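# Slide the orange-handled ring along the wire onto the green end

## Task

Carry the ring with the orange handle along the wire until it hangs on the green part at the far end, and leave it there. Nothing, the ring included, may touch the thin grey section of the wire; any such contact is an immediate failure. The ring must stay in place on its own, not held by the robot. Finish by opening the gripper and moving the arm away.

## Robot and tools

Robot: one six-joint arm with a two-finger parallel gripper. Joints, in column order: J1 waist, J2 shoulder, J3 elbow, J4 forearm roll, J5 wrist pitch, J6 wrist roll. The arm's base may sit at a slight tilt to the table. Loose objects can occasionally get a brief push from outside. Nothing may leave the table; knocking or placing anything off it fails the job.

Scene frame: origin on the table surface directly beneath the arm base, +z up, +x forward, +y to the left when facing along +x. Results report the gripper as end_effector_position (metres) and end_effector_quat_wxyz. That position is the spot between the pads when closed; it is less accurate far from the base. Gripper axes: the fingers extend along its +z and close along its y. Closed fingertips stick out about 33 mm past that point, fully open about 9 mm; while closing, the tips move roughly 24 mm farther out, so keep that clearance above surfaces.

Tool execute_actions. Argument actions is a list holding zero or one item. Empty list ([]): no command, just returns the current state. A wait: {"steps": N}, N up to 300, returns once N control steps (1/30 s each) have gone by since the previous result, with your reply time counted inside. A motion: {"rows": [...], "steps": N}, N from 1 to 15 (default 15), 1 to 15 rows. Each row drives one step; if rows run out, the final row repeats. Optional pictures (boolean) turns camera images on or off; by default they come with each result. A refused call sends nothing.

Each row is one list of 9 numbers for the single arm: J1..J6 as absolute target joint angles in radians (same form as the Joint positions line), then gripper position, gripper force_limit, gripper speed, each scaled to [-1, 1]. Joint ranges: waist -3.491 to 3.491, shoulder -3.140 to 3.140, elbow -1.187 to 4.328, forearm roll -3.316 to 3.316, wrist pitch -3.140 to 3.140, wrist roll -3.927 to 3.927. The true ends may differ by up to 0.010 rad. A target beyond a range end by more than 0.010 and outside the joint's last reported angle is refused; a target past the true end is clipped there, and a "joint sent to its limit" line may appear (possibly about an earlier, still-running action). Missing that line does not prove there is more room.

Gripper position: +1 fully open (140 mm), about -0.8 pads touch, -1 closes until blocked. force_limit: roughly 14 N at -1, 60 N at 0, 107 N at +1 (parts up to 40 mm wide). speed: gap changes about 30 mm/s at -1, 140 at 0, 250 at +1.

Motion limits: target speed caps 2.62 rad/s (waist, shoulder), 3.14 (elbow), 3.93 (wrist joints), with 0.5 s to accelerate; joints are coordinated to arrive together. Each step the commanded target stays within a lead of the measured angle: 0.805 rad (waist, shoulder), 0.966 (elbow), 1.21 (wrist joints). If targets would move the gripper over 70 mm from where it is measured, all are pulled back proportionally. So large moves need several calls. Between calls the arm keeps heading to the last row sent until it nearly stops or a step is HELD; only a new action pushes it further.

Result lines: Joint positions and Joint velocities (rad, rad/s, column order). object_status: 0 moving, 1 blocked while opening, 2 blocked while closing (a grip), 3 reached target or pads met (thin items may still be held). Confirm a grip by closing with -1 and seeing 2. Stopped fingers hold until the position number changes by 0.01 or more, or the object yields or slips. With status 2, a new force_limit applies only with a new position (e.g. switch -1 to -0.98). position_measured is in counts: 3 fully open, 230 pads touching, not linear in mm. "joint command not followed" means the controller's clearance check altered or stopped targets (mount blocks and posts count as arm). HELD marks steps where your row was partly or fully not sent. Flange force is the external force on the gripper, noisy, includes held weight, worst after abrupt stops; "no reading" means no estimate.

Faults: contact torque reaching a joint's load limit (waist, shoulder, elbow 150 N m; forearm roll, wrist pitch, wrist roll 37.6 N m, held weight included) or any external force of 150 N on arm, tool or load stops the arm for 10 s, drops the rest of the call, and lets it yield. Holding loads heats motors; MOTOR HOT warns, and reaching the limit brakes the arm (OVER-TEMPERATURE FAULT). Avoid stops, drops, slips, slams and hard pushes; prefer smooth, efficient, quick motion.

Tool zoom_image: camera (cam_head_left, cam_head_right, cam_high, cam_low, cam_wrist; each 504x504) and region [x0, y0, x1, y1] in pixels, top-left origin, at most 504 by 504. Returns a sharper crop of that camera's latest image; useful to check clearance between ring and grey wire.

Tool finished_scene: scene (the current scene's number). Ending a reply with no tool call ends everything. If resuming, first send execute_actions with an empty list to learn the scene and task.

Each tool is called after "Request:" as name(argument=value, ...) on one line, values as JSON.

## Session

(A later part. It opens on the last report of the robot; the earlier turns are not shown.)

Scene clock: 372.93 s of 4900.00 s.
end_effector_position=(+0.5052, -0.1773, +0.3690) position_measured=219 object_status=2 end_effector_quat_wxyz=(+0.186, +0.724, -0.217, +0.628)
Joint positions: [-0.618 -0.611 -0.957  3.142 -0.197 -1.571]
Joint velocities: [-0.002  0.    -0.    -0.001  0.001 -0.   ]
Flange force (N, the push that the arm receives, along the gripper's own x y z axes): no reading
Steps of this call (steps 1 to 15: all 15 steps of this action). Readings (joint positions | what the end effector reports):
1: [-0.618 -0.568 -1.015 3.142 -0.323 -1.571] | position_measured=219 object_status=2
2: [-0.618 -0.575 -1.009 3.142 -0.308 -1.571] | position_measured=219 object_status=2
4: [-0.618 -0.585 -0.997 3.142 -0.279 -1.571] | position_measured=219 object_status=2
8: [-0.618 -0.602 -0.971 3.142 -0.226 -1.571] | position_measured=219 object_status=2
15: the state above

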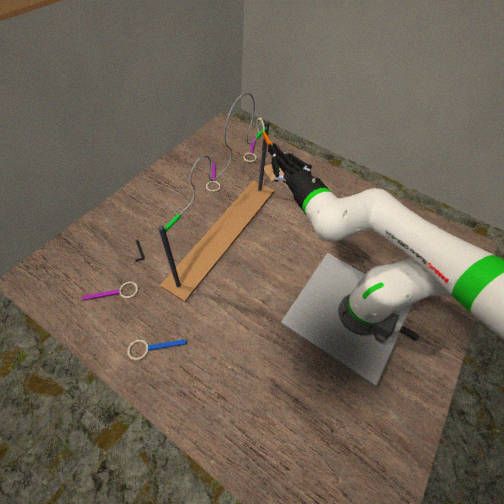

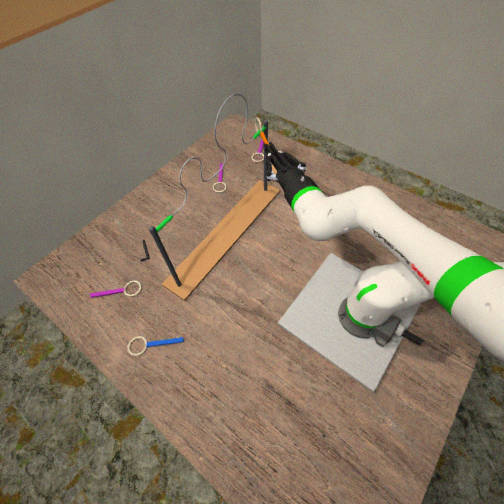

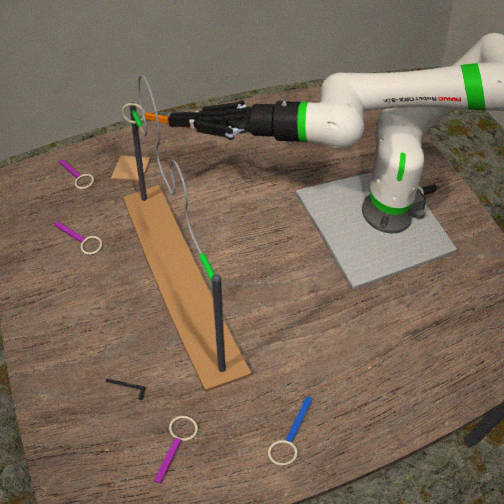

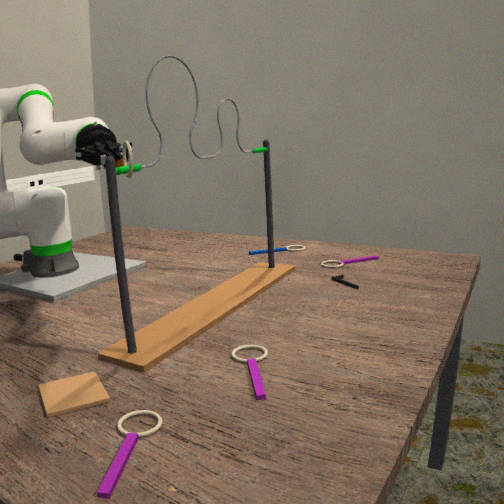

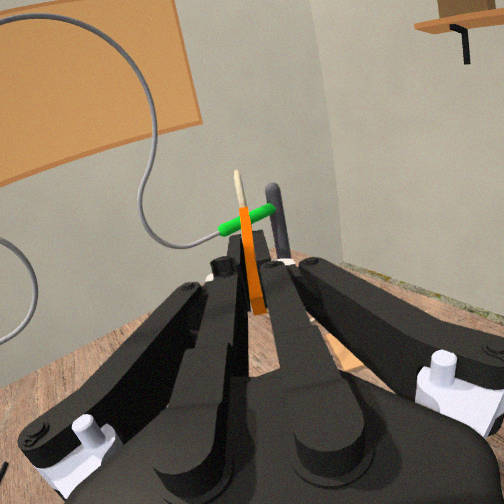

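Request:
execute_actions(actions=[{"rows": [[-0.6178,-0.6158,-0.9517,3.1416,-0.1842,-1.5708,-1,-1,-0.5],[-0.6178,-0.6207,-0.9464,3.1416,-0.1714,-1.5708,-1,-1,-0.5],[-0.6178,-0.6257,-0.9411,3.1416,-0.1585,-1.5708,-1,-1,-0.5],[-0.6178,-0.6306,-0.9358,3.1416,-0.1457,-1.5708,-1,-1,-0.5],[-0.6178,-0.6356,-0.9306,3.1416,-0.1328,-1.5708,-1,-1,-0.5],[-0.6178,-0.6406,-0.9253,3.1416,-0.1199,-1.5708,-1,-1,-0.5],[-0.6178,-0.6455,-0.9200,3.1416,-0.1071,-1.5708,-1,-1,-0.5],[-0.6178,-0.6505,-0.9147,3.1416,-0.0942,-1.5708,-1,-1,-0.5]], "steps": 13}], pictures=false)

Request:
execute_actions(actions=[{"rows": [[-0.6178,-0.6505,-0.9147,3.1416,-0.0942,-1.5708,-0.98,0.6,-0.5]], "steps": 10}], pictures=false)

Request:
execute_actions(actions=[{"rows": [[-0.6178,-0.6410,-0.9565,3.1416,-0.1455,-1.5708,-0.98,0.6,-0.5]], "steps": 15}])

Request:
zoom_image(camera="cam_high", region=[110, 80, 200, 150])

Request:
zoom_image(camera="cam_wrist", region=[170, 140, 310, 280])

Request:
zoom_image(camera="cam_low", region=[80, 120, 180, 220])

Scene clock: 405.90 s of 4900.00 s.
end_effector_position=(+0.5020, -0.1753, +0.3857) position_measured=219 object_status=2 end_effector_quat_wxyz=(+0.184, +0.730, -0.219, +0.620)
Joint positions: [-0.618 -0.65  -0.915  3.142 -0.094 -1.571]
Joint velocities: [-0.001 -0.     0.001 -0.     0.005 -0.   ]
Flange force (N, the push that the arm receives, along the gripper's own x y z axes): no reading
Steps of this call (steps 1 to 15: the robot went on to your last target; steps 16 to 90: nothing new was sent; then 29.53 s passed at rest; steps 91 to 103: all 13 steps of this action). Readings (joint positions | what the end effector reports):
91: [-0.618 -0.611 -0.957 3.142 -0.196 -1.571] | position_measured=219 object_status=2
92: [-0.618 -0.613 -0.955 3.142 -0.191 -1.571] | position_measured=219 object_status=2
94: [-0.618 -0.621 -0.946 3.142 -0.171 -1.571] | position_measured=219 object_status=2
98: [-0.618 -0.640 -0.926 3.142 -0.122 -1.571] | position_measured=219 object_status=2
103: the state above

Scene clock: 406.23 s of 4900.00 s.
end_effector_position=(+0.5019, -0.1753, +0.3857) position_measured=223 object_status=2 end_effector_quat_wxyz=(+0.184, +0.730, -0.219, +0.620)
Joint positions: [-0.618 -0.65  -0.915  3.142 -0.094 -1.571]
Joint velocities: [ 0.002  0.001 -0.     0.002  0.     0.   ]
Flange force (N, the push that the arm receives, along the gripper's own x y z axes): no reading
Steps of this call (steps 1 to 10: all 10 steps of this action). Readings (joint positions | what the end effector reports):
1: [-0.618 -0.650 -0.915 3.142 -0.094 -1.571] | position_measured=219 object_status=0
2: [-0.618 -0.650 -0.915 3.142 -0.094 -1.571] | position_measured=223 object_status=0
4: [-0.618 -0.650 -0.915 3.142 -0.094 -1.571] | position_measured=223 object_status=0
8: [-0.618 -0.650 -0.915 3.142 -0.094 -1.571] | position_measured=223 object_status=2
10: the state above

Scene clock: 406.73 s of 4900.00 s.
end_effector_position=(+0.4994, -0.1735, +0.3669) position_measured=223 object_status=2 end_effector_quat_wxyz=(+0.184, +0.730, -0.219, +0.620)
Joint positions: [-0.618 -0.641 -0.956  3.142 -0.145 -1.571]
Joint velocities: [-0.001  0.001 -0.     0.001 -0.    -0.   ]
Flange force (N, the push that the arm receives, along the gripper's own x y z axes): no reading
Steps of this call (steps 1 to 15: all 15 steps of this action). Readings (joint positions | what the end effector reports):
1: [-0.618 -0.650 -0.915 3.142 -0.095 -1.571] | position_measured=223 object_status=2
2: [-0.618 -0.649 -0.921 3.142 -0.102 -1.571] | position_measured=223 object_status=2
4: [-0.618 -0.644 -0.946 3.142 -0.132 -1.571] | position_measured=223 object_status=2
8: [-0.618 -0.641 -0.956 3.142 -0.145 -1.571] | position_measured=223 object_status=2
15: the state above

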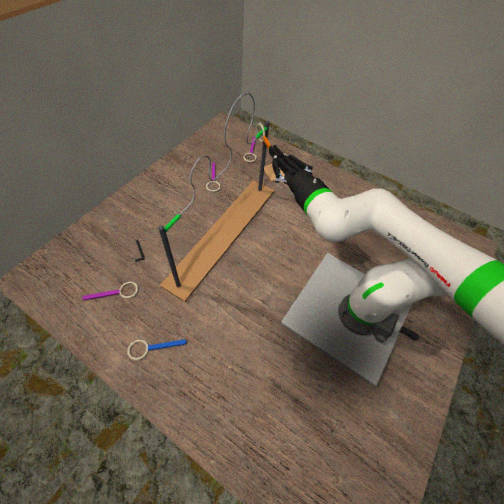

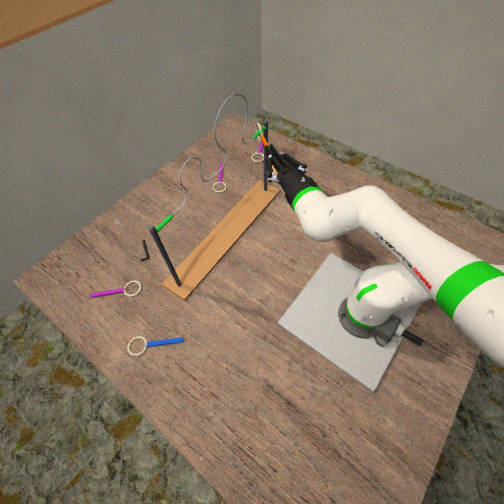

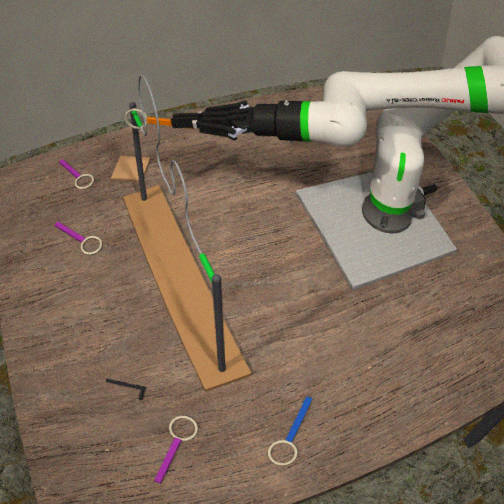

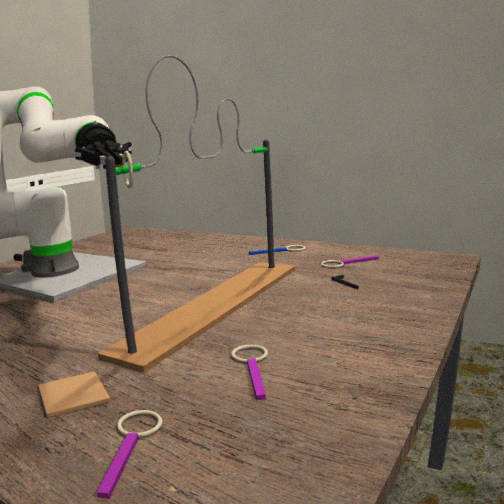

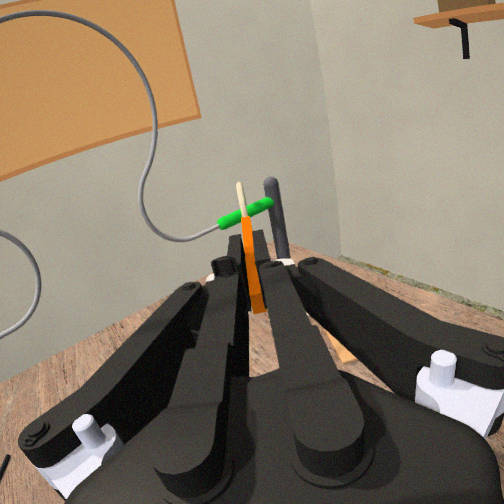

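Region (110, 80, 200, 150) of cam_high's 504x504 image, scaled by 5.600, with more detail than that image has.

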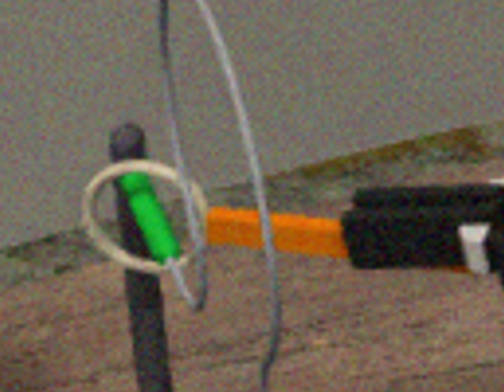

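Region (170, 140, 310, 280) of cam_wrist's 504x504 image, scaled by 3.600, with more detail than that image has.

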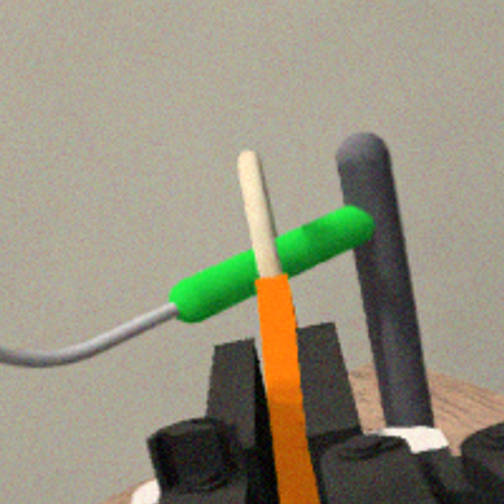

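Region (80, 120, 180, 220) of cam_low's 504x504 image, scaled by 5.040, with more detail than that image has.

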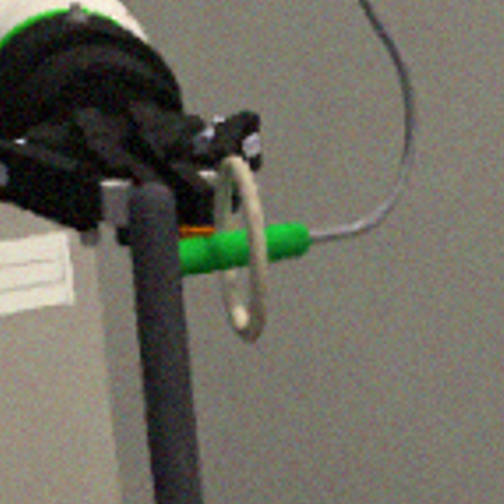

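Request:
execute_actions(actions=[])

Scene clock: 419.63 s of 4900.00 s.
end_effector_position=(+0.4994, -0.1735, +0.3668) position_measured=223 object_status=2 end_effector_quat_wxyz=(+0.184, +0.730, -0.219, +0.620)
Joint positions: [-0.618 -0.641 -0.957  3.142 -0.146 -1.571]
Joint velocities: [ 0.002  0.    -0.     0.     0.    -0.   ]
Flange force (N, the push that the arm receives, along the gripper's own x y z axes): no reading
Steps of this call (steps 1 to 15: the robot went on to your last target; steps 16 to 90: nothing new was sent; then 9.90 s passed at rest). Readings (joint positions | what the end effector reports):
1: [-0.618 -0.641 -0.956 3.142 -0.145 -1.571] | position_measured=223 object_status=2
2: [-0.618 -0.641 -0.956 3.142 -0.145 -1.571] | position_measured=223 object_status=2
4: [-0.618 -0.641 -0.956 3.142 -0.145 -1.571] | position_measured=223 object_status=2
8: [-0.618 -0.641 -0.956 3.142 -0.145 -1.571] | position_measured=223 object_status=2
90: the state above
The arm was judged still, so your last target was given up. Only a new action makes it travel on or press farther. Fingers that are still opening or closing keep moving.

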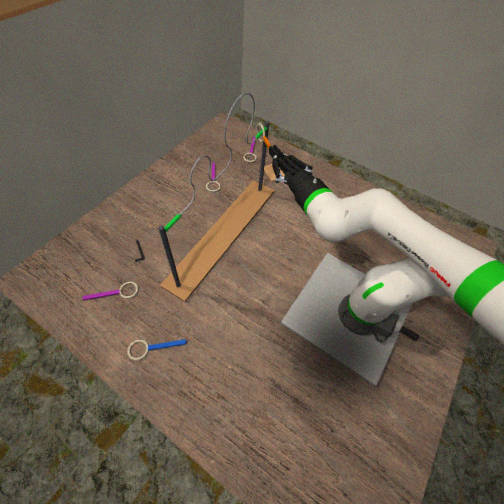

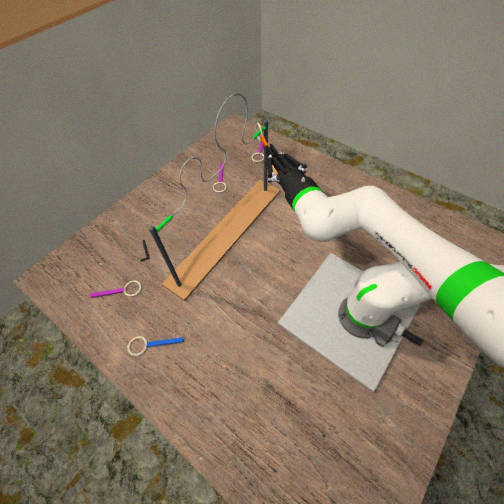

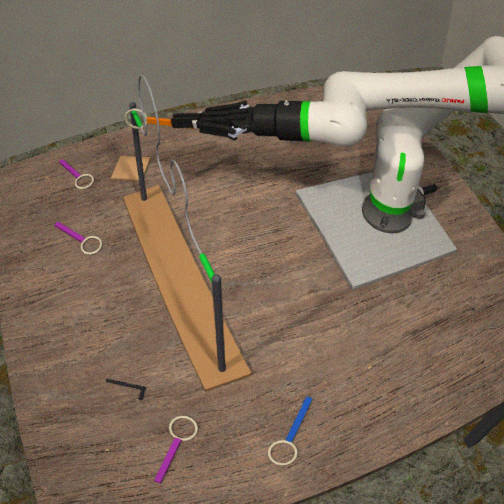

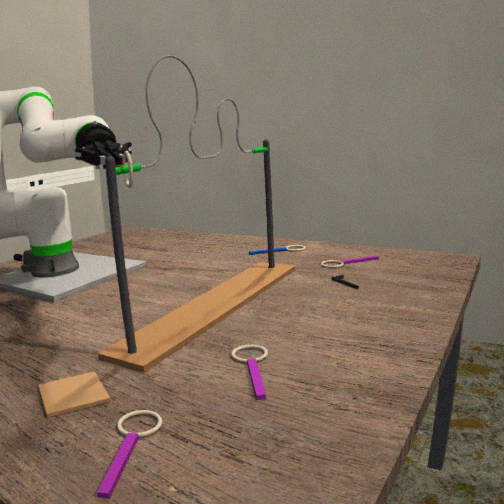

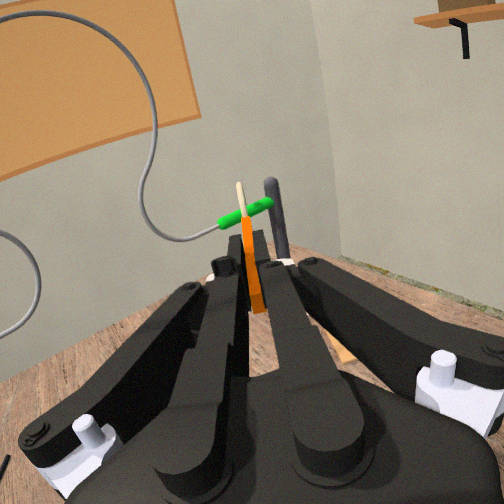

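Request:
zoom_image(camera="cam_wrist", region=[120, 100, 300, 280])

Request:
zoom_image(camera="cam_low", region=[90, 40, 290, 200])

Region (120, 100, 300, 280) of cam_wrist's 504x504 image, scaled by 2.800, with more detail than that image has.

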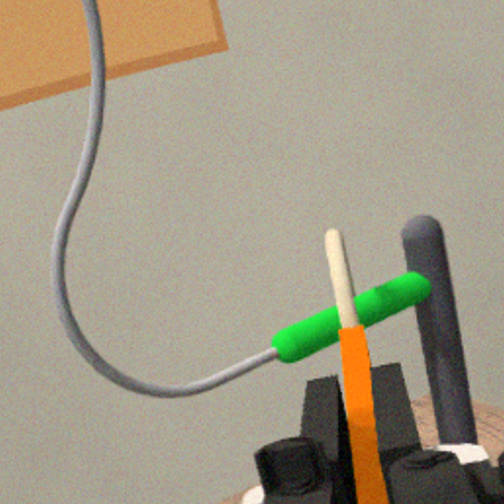

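Region (90, 40, 290, 200) of cam_low's 504x504 image, scaled by 2.520, with more detail than that image has; it fills the top 403 rows of this view, and the rest is white.

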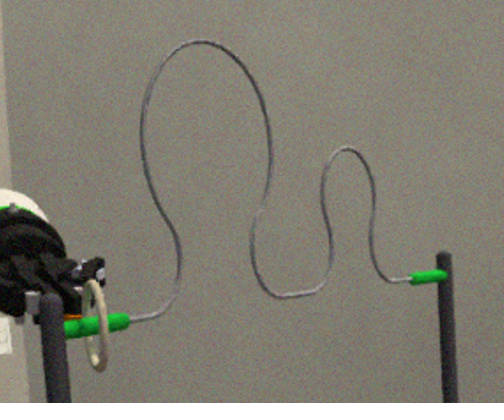

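Request:
zoom_image(camera="cam_low", region=[90, 130, 290, 380])

Request:
zoom_image(camera="cam_low", region=[130, 50, 210, 180])

Request:
zoom_image(camera="cam_low", region=[185, 85, 275, 175])

Region (90, 130, 290, 380) of cam_low's 504x504 image, scaled by 2.016, with more detail than that image has; it fills the left 403 columns of this view, and the rest is white.

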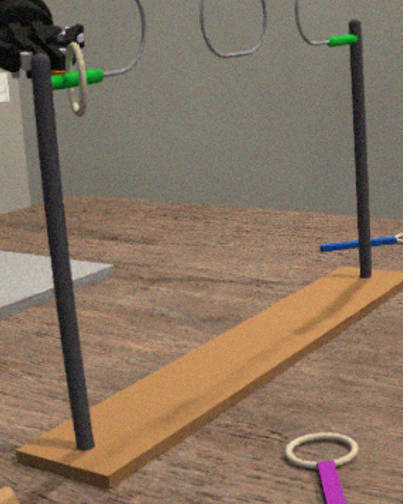

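Region (130, 50, 210, 180) of cam_low's 504x504 image, scaled by 3.877, with more detail than that image has; it fills the left 310 columns of this view, and the rest is white.

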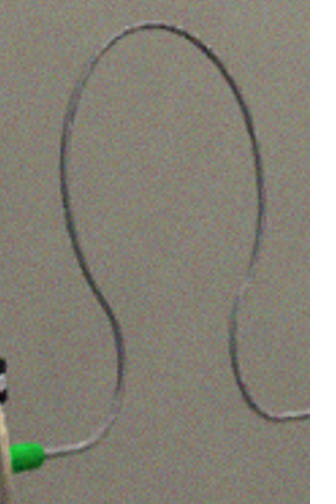

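Region (185, 85, 275, 175) of cam_low's 504x504 image, scaled by 5.600, with more detail than that image has.

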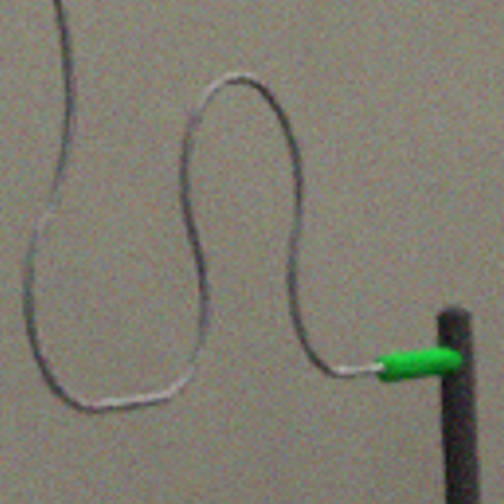

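Request:
execute_actions(actions=[{"rows": [[-0.5549,-0.7182,-0.9854,3.1416,-0.0972,-1.5708,-0.98,0.6,-0.5]], "steps": 15}], pictures=false)

Request:
execute_actions(actions=[])

Scene clock: 540.13 s of 4900.00 s.
end_effector_position=(+0.4932, -0.1324, +0.3668) position_measured=223 object_status=2 end_effector_quat_wxyz=(+0.165, +0.737, -0.196, +0.626)
Joint positions: [-0.555 -0.718 -0.985  3.142 -0.097 -1.571]
Joint velocities: [-0.     0.001 -0.001  0.     0.    -0.   ]
Flange force (N, the push that the arm receives, along the gripper's own x y z axes): no reading
Steps of this call (steps 1 to 90: nothing new was sent; then 117.00 s passed at rest; steps 91 to 105: all 15 steps of this action). Readings (joint positions | what the end effector reports):
91: [-0.617 -0.641 -0.957 3.142 -0.145 -1.571] | position_measured=223 object_status=2
92: [-0.613 -0.646 -0.958 3.142 -0.143 -1.571] | position_measured=223 object_status=2
94: [-0.592 -0.672 -0.968 3.142 -0.126 -1.571] | position_measured=223 object_status=2
98: [-0.555 -0.718 -0.985 3.142 -0.098 -1.571] | position_measured=223 object_status=2
105: the state above

Scene clock: 540.13 s of 4900.00 s.
end_effector_position=(+0.4932, -0.1324, +0.3668) position_measured=223 object_status=2 end_effector_quat_wxyz=(+0.165, +0.737, -0.196, +0.626)
Joint positions: [-0.555 -0.718 -0.985  3.142 -0.097 -1.571]
Joint velocities: [-0.     0.001 -0.001  0.     0.    -0.   ]
Flange force (N, the push that the arm receives, along the gripper's own x y z axes): no reading

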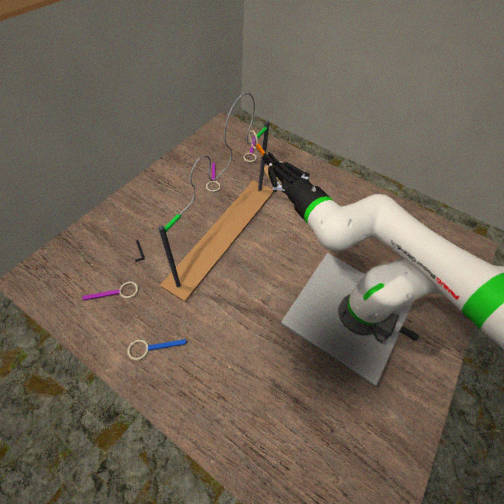

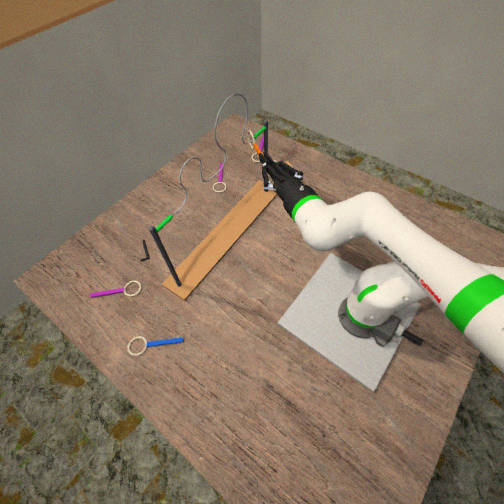

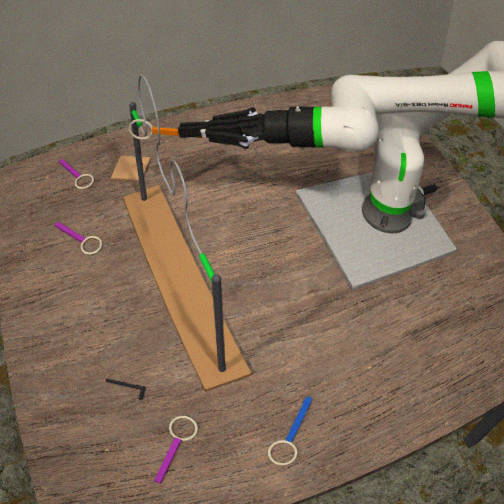

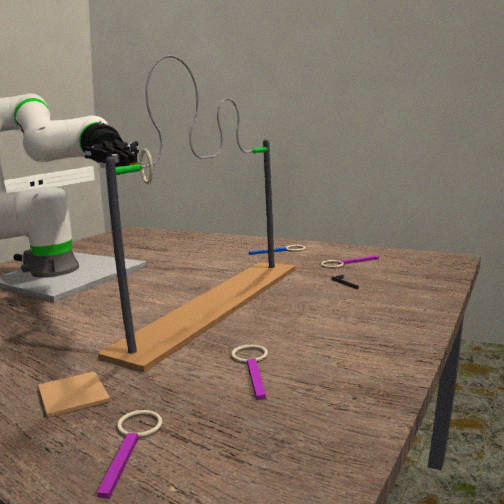

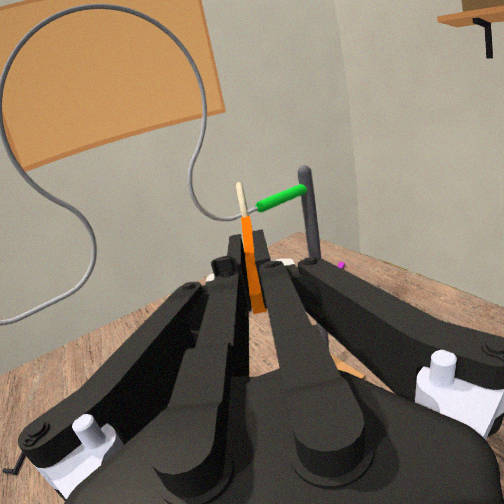

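Request:
zoom_image(camera="cam_wrist", region=[170, 100, 320, 250])

Request:
zoom_image(camera="cam_high", region=[110, 70, 200, 160])

Request:
zoom_image(camera="cam_low", region=[105, 120, 185, 200])

Region (170, 100, 320, 250) of cam_wrist's 504x504 image, scaled by 3.360, with more detail than that image has.

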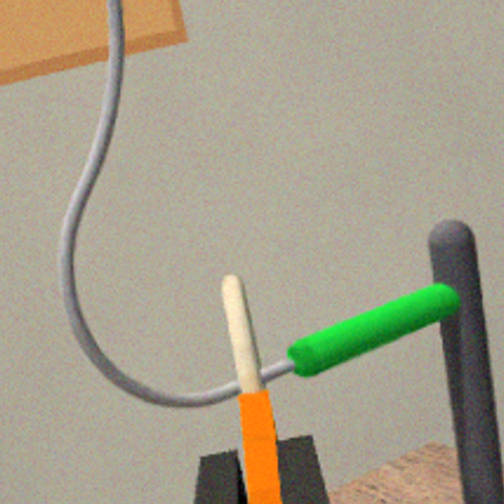

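Region (110, 70, 200, 160) of cam_high's 504x504 image, scaled by 5.600, with more detail than that image has.

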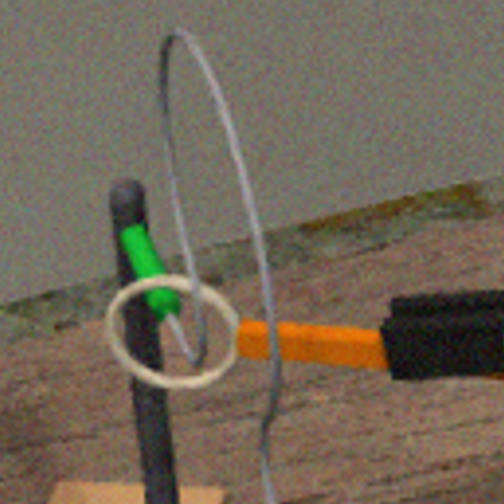

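Region (105, 120, 185, 200) of cam_low's 504x504 image, scaled by 6.300, with more detail than that image has.

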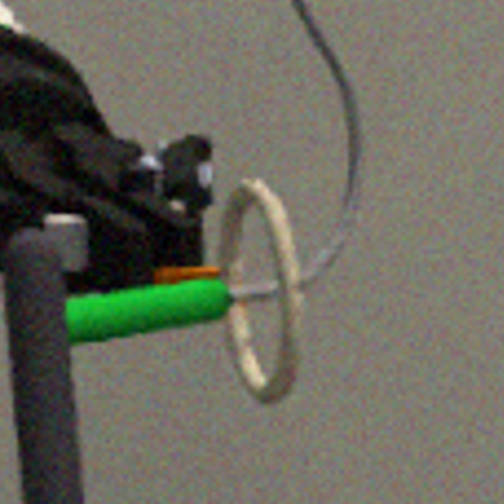

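Request:
execute_actions(actions=[{"rows": [[-0.5039,-0.7966,-0.9834,3.1416,-0.0168,-2.375,-0.98,0.6,-0.5]], "steps": 15}], pictures=false)

Request:
execute_actions(actions=[{"rows": [[-0.4857,-0.8302,-0.9197,3.1416,0.0805,-3.1416,-0.98,0.6,-0.5]], "steps": 15}], pictures=false)

Request:
execute_actions(actions=[{"steps": 8}])

Scene clock: 581.27 s of 4900.00 s.
end_effector_position=(+0.4865, -0.1042, +0.3768) position_measured=223 object_status=2 end_effector_quat_wxyz=(-0.073, +0.635, -0.422, +0.643)
Joint positions: [-0.511 -0.786 -0.984  3.142 -0.028 -2.268]
Joint velocities: [ 0.08  -0.125  0.004  0.001  0.126 -1.263]
Flange force (N, the push that the arm receives, along the gripper's own x y z axes): no reading
Steps of this call (steps 1 to 15: the robot went on to your last target; steps 16 to 90: nothing new was sent; then 37.63 s passed at rest; steps 91 to 105: all 15 steps of this action). Readings (joint positions | what the end effector reports):
91: [-0.555 -0.718 -0.985 3.142 -0.097 -1.572] | position_measured=223 object_status=2
92: [-0.555 -0.719 -0.985 3.142 -0.096 -1.579] | position_measured=223 object_status=2
94: [-0.552 -0.723 -0.985 3.142 -0.092 -1.619] | position_measured=223 object_status=2
98: [-0.540 -0.741 -0.985 3.142 -0.074 -1.803] | position_measured=223 object_status=2
105: the state above

Scene clock: 581.77 s of 4900.00 s.
end_effector_position=(+0.4834, -0.0896, +0.4081) position_measured=223 object_status=2 end_effector_quat_wxyz=(+0.339, -0.412, +0.641, -0.551)
Joint positions: [-0.486 -0.83  -0.923  3.142  0.077 -3.119]
Joint velocities: [ 0.009 -0.019  0.077 -0.001  0.077 -0.562]
Flange force (N, the push that the arm receives, along the gripper's own x y z axes): no reading
Steps of this call (steps 1 to 15: all 15 steps of this action). Readings (joint positions | what the end effector reports):
1: [-0.508 -0.790 -0.984 3.142 -0.023 -2.308] | position_measured=223 object_status=2
2: [-0.506 -0.794 -0.983 3.142 -0.019 -2.351] | position_measured=223 object_status=2
4: [-0.501 -0.802 -0.980 3.142 -0.007 -2.461] | position_measured=223 object_status=2
8: [-0.493 -0.817 -0.964 3.142 0.030 -2.773] | position_measured=223 object_status=2
15: the state above

Scene clock: 582.03 s of 4900.00 s.
end_effector_position=(+0.4834, -0.0894, +0.4096) position_measured=223 object_status=2 end_effector_quat_wxyz=(+0.345, -0.405, +0.646, -0.548)
Joint positions: [-0.486 -0.83  -0.92   3.142  0.08  -3.142]
Joint velocities: [-0.002  0.     0.     0.002  0.    -0.   ]
Flange force (N, the push that the arm receives, along the gripper's own x y z axes): no reading
Steps of this call (steps 1 to 8: the robot went on to your last target). Readings (joint positions | what the end effector reports):
1: [-0.486 -0.830 -0.921 3.142 0.079 -3.134] | position_measured=223 object_status=2
2: [-0.486 -0.830 -0.920 3.142 0.080 -3.140] | position_measured=223 object_status=2
4: [-0.486 -0.830 -0.920 3.142 0.080 -3.141] | position_measured=223 object_status=2
8: the state above

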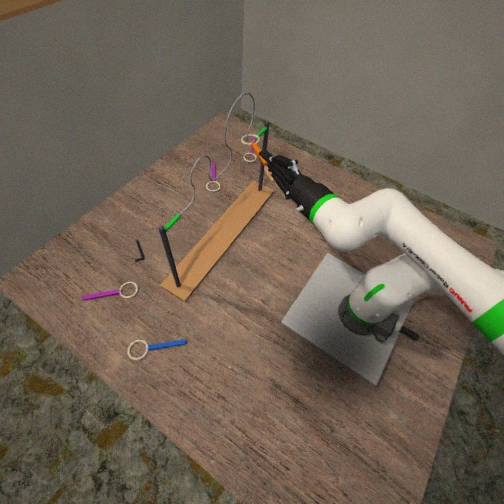

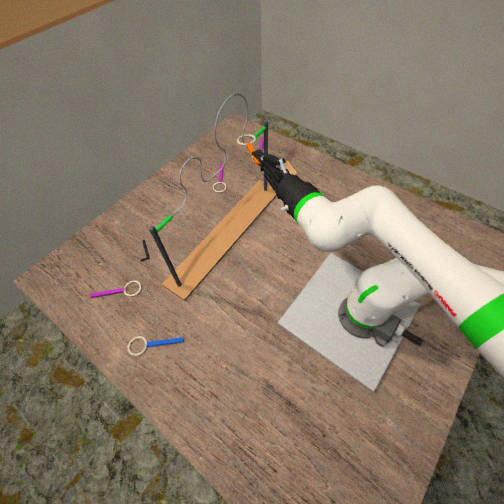

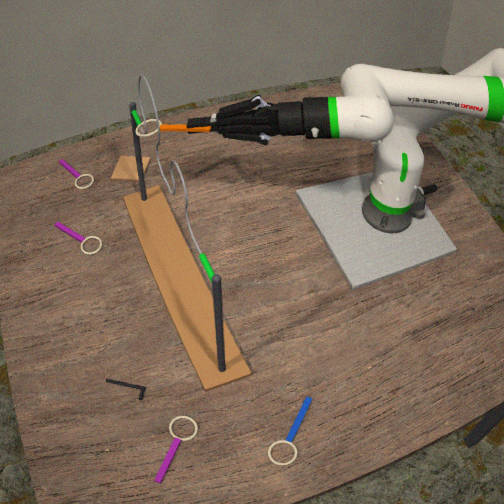

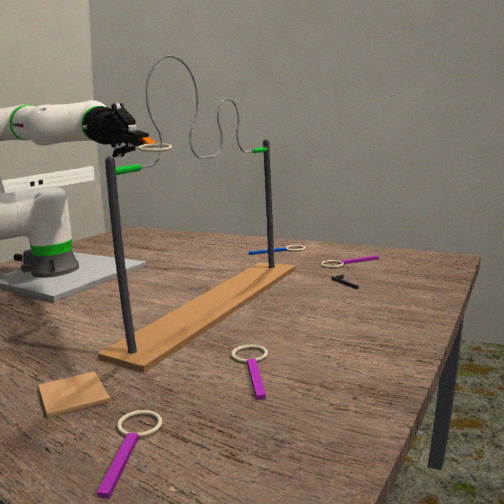

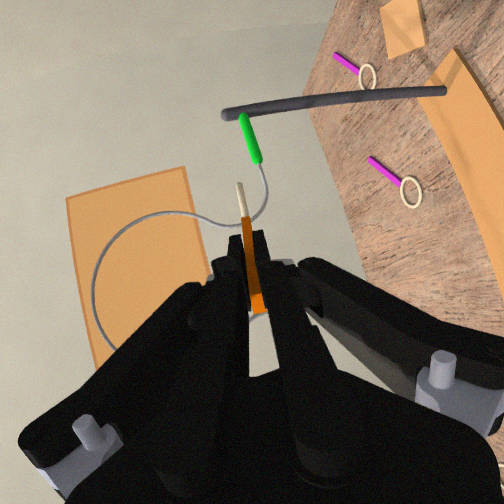

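Request:
zoom_image(camera="cam_wrist", region=[150, 130, 300, 280])

Request:
zoom_image(camera="cam_high", region=[110, 70, 200, 160])

Request:
zoom_image(camera="cam_low", region=[115, 100, 195, 180])

Region (150, 130, 300, 280) of cam_wrist's 504x504 image, scaled by 3.360, with more detail than that image has.

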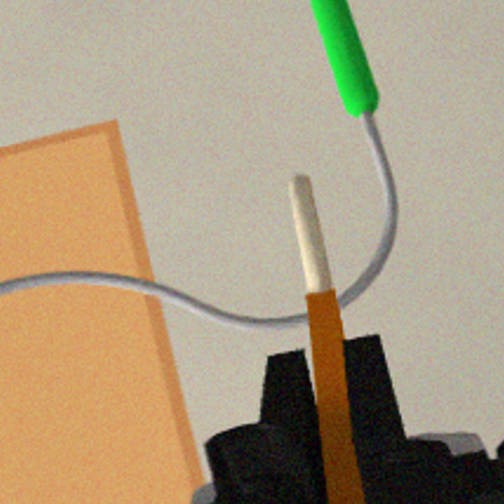

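Region (110, 70, 200, 160) of cam_high's 504x504 image, scaled by 5.600, with more detail than that image has.

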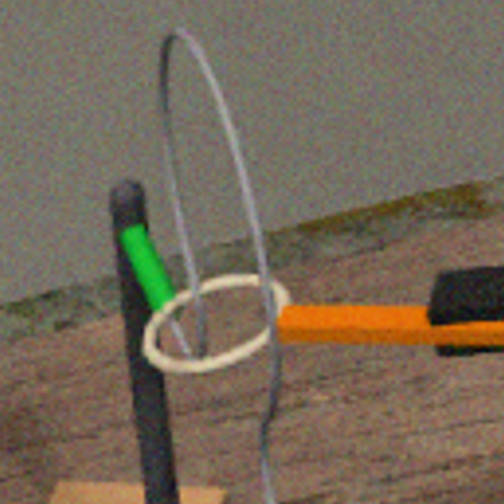

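Region (115, 100, 195, 180) of cam_low's 504x504 image, scaled by 6.300, with more detail than that image has.

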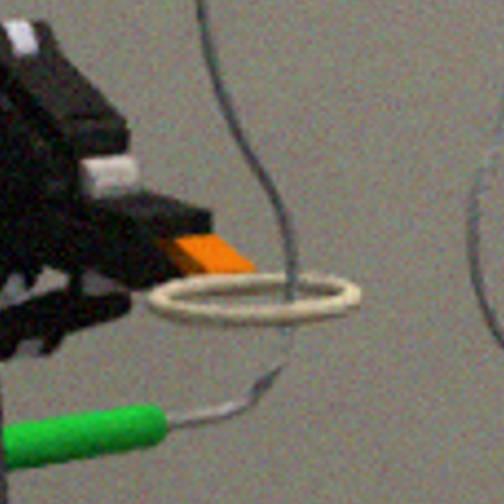

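Request:
execute_actions(actions=[{"rows": [[-0.4889,-0.8039,-0.8048,3.1416,0.1691,-3.52,-0.98,0.6,-0.5]], "steps": 14}], pictures=false)

Request:
execute_actions(actions=[{"rows": [[-0.5113,-0.7811,-0.6972,3.1416,0.2539,-3.217,-0.98,0.6,-0.5]], "steps": 15}])

Scene clock: 649.10 s of 4900.00 s.
end_effector_position=(+0.4910, -0.0949, +0.4556) position_measured=223 object_status=2 end_effector_quat_wxyz=(+0.441, -0.275, +0.711, -0.474)
Joint positions: [-0.489 -0.804 -0.805  3.142  0.169 -3.519]
Joint velocities: [ 0.     0.003  0.01   0.     0.011 -0.037]
Flange force (N, the push that the arm receives, along the gripper's own x y z axes): no reading
Steps of this call (steps 1 to 30: the robot went on to your last target; steps 31 to 90: nothing new was sent; then 63.60 s passed at rest; steps 91 to 104: all 14 steps of this action). Readings (joint positions | what the end effector reports):
91: [-0.486 -0.830 -0.919 3.142 0.081 -3.143] | position_measured=223 object_status=2
92: [-0.486 -0.830 -0.917 3.142 0.082 -3.150] | position_measured=223 object_status=2
94: [-0.486 -0.827 -0.905 3.142 0.092 -3.190] | position_measured=223 object_status=2
98: [-0.487 -0.815 -0.851 3.142 0.133 -3.368] | position_measured=223 object_status=2
104: the state above

Scene clock: 649.60 s of 4900.00 s.
end_effector_position=(+0.4929, -0.1082, +0.4986) position_measured=223 object_status=2 end_effector_quat_wxyz=(+0.359, -0.372, +0.666, -0.539)
Joint positions: [-0.511 -0.781 -0.697  3.142  0.254 -3.217]
Joint velocities: [ 0.002 -0.     0.001 -0.     0.     0.002]
Flange force (N, the push that the arm receives, along the gripper's own x y z axes): no reading
Steps of this call (steps 1 to 15: all 15 steps of this action). Readings (joint positions | what the end effector reports):
1: [-0.489 -0.804 -0.805 3.142 0.169 -3.519] | position_measured=223 object_status=2
2: [-0.489 -0.803 -0.802 3.142 0.171 -3.512] | position_measured=223 object_status=2
4: [-0.492 -0.800 -0.788 3.142 0.183 -3.472] | position_measured=223 object_status=2
8: [-0.505 -0.788 -0.729 3.142 0.229 -3.307] | position_measured=223 object_status=2
15: the state above

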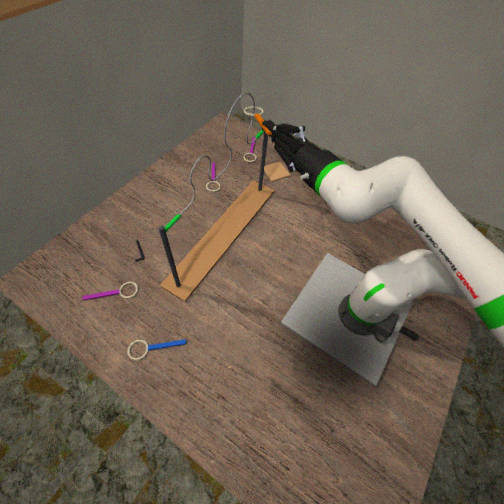

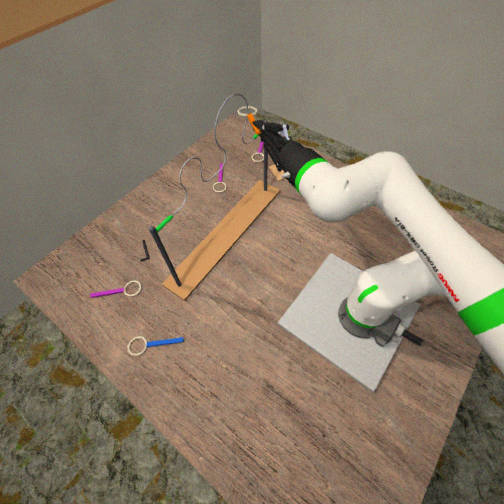

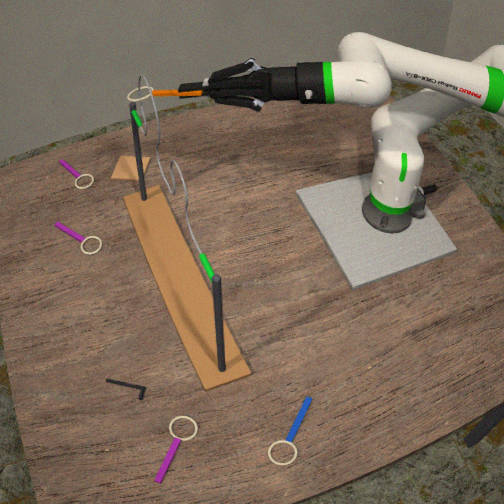

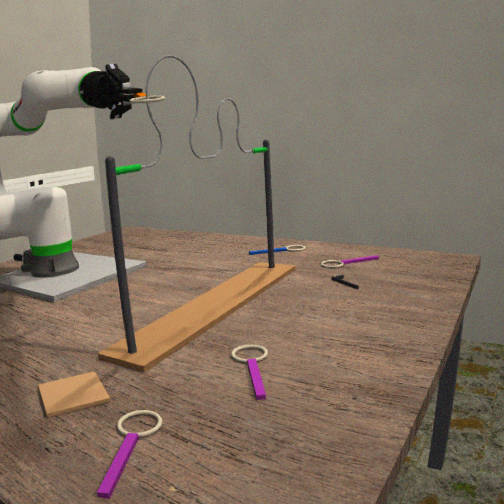

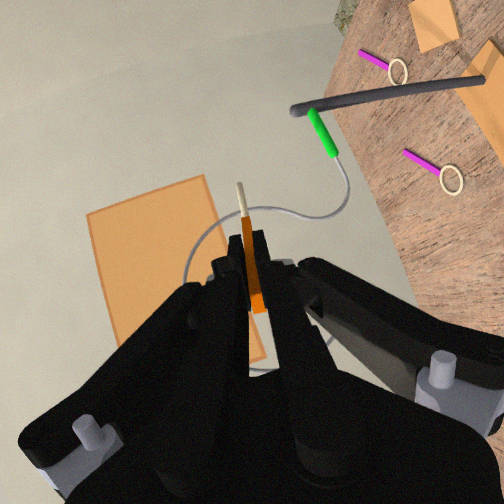

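Request:
zoom_image(camera="cam_wrist", region=[160, 160, 310, 310])

Request:
zoom_image(camera="cam_high", region=[110, 60, 200, 150])

Request:
zoom_image(camera="cam_low", region=[115, 50, 205, 140])

Region (160, 160, 310, 310) of cam_wrist's 504x504 image, scaled by 3.360, with more detail than that image has.

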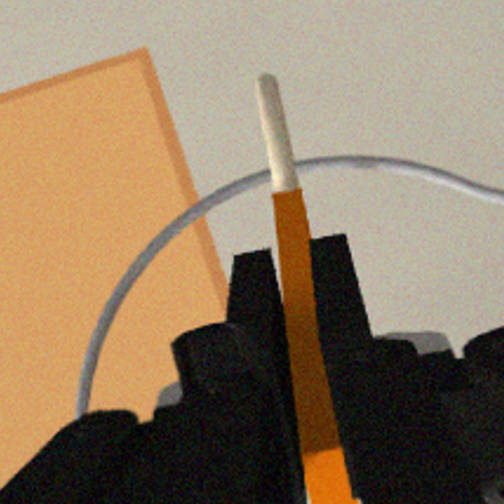

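Region (110, 60, 200, 150) of cam_high's 504x504 image, scaled by 5.600, with more detail than that image has.

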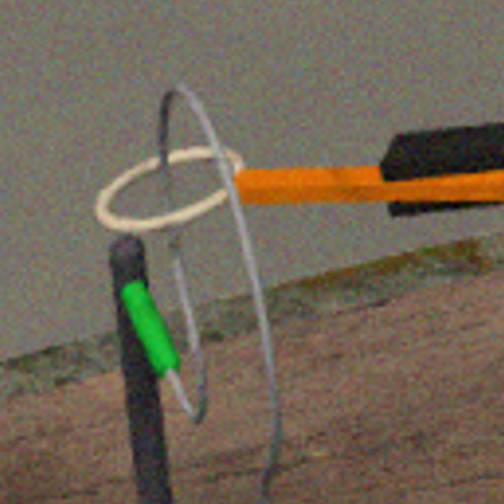

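Region (115, 50, 205, 140) of cam_low's 504x504 image, scaled by 5.600, with more detail than that image has.

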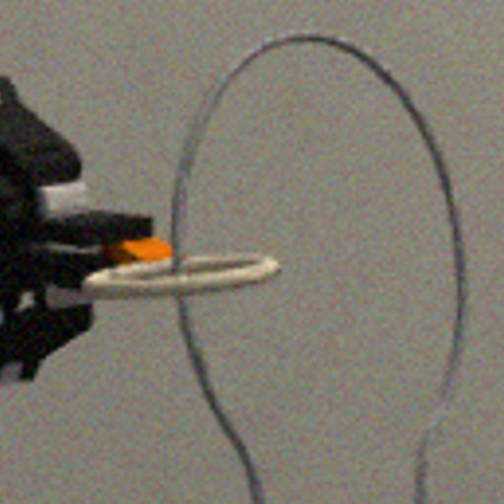

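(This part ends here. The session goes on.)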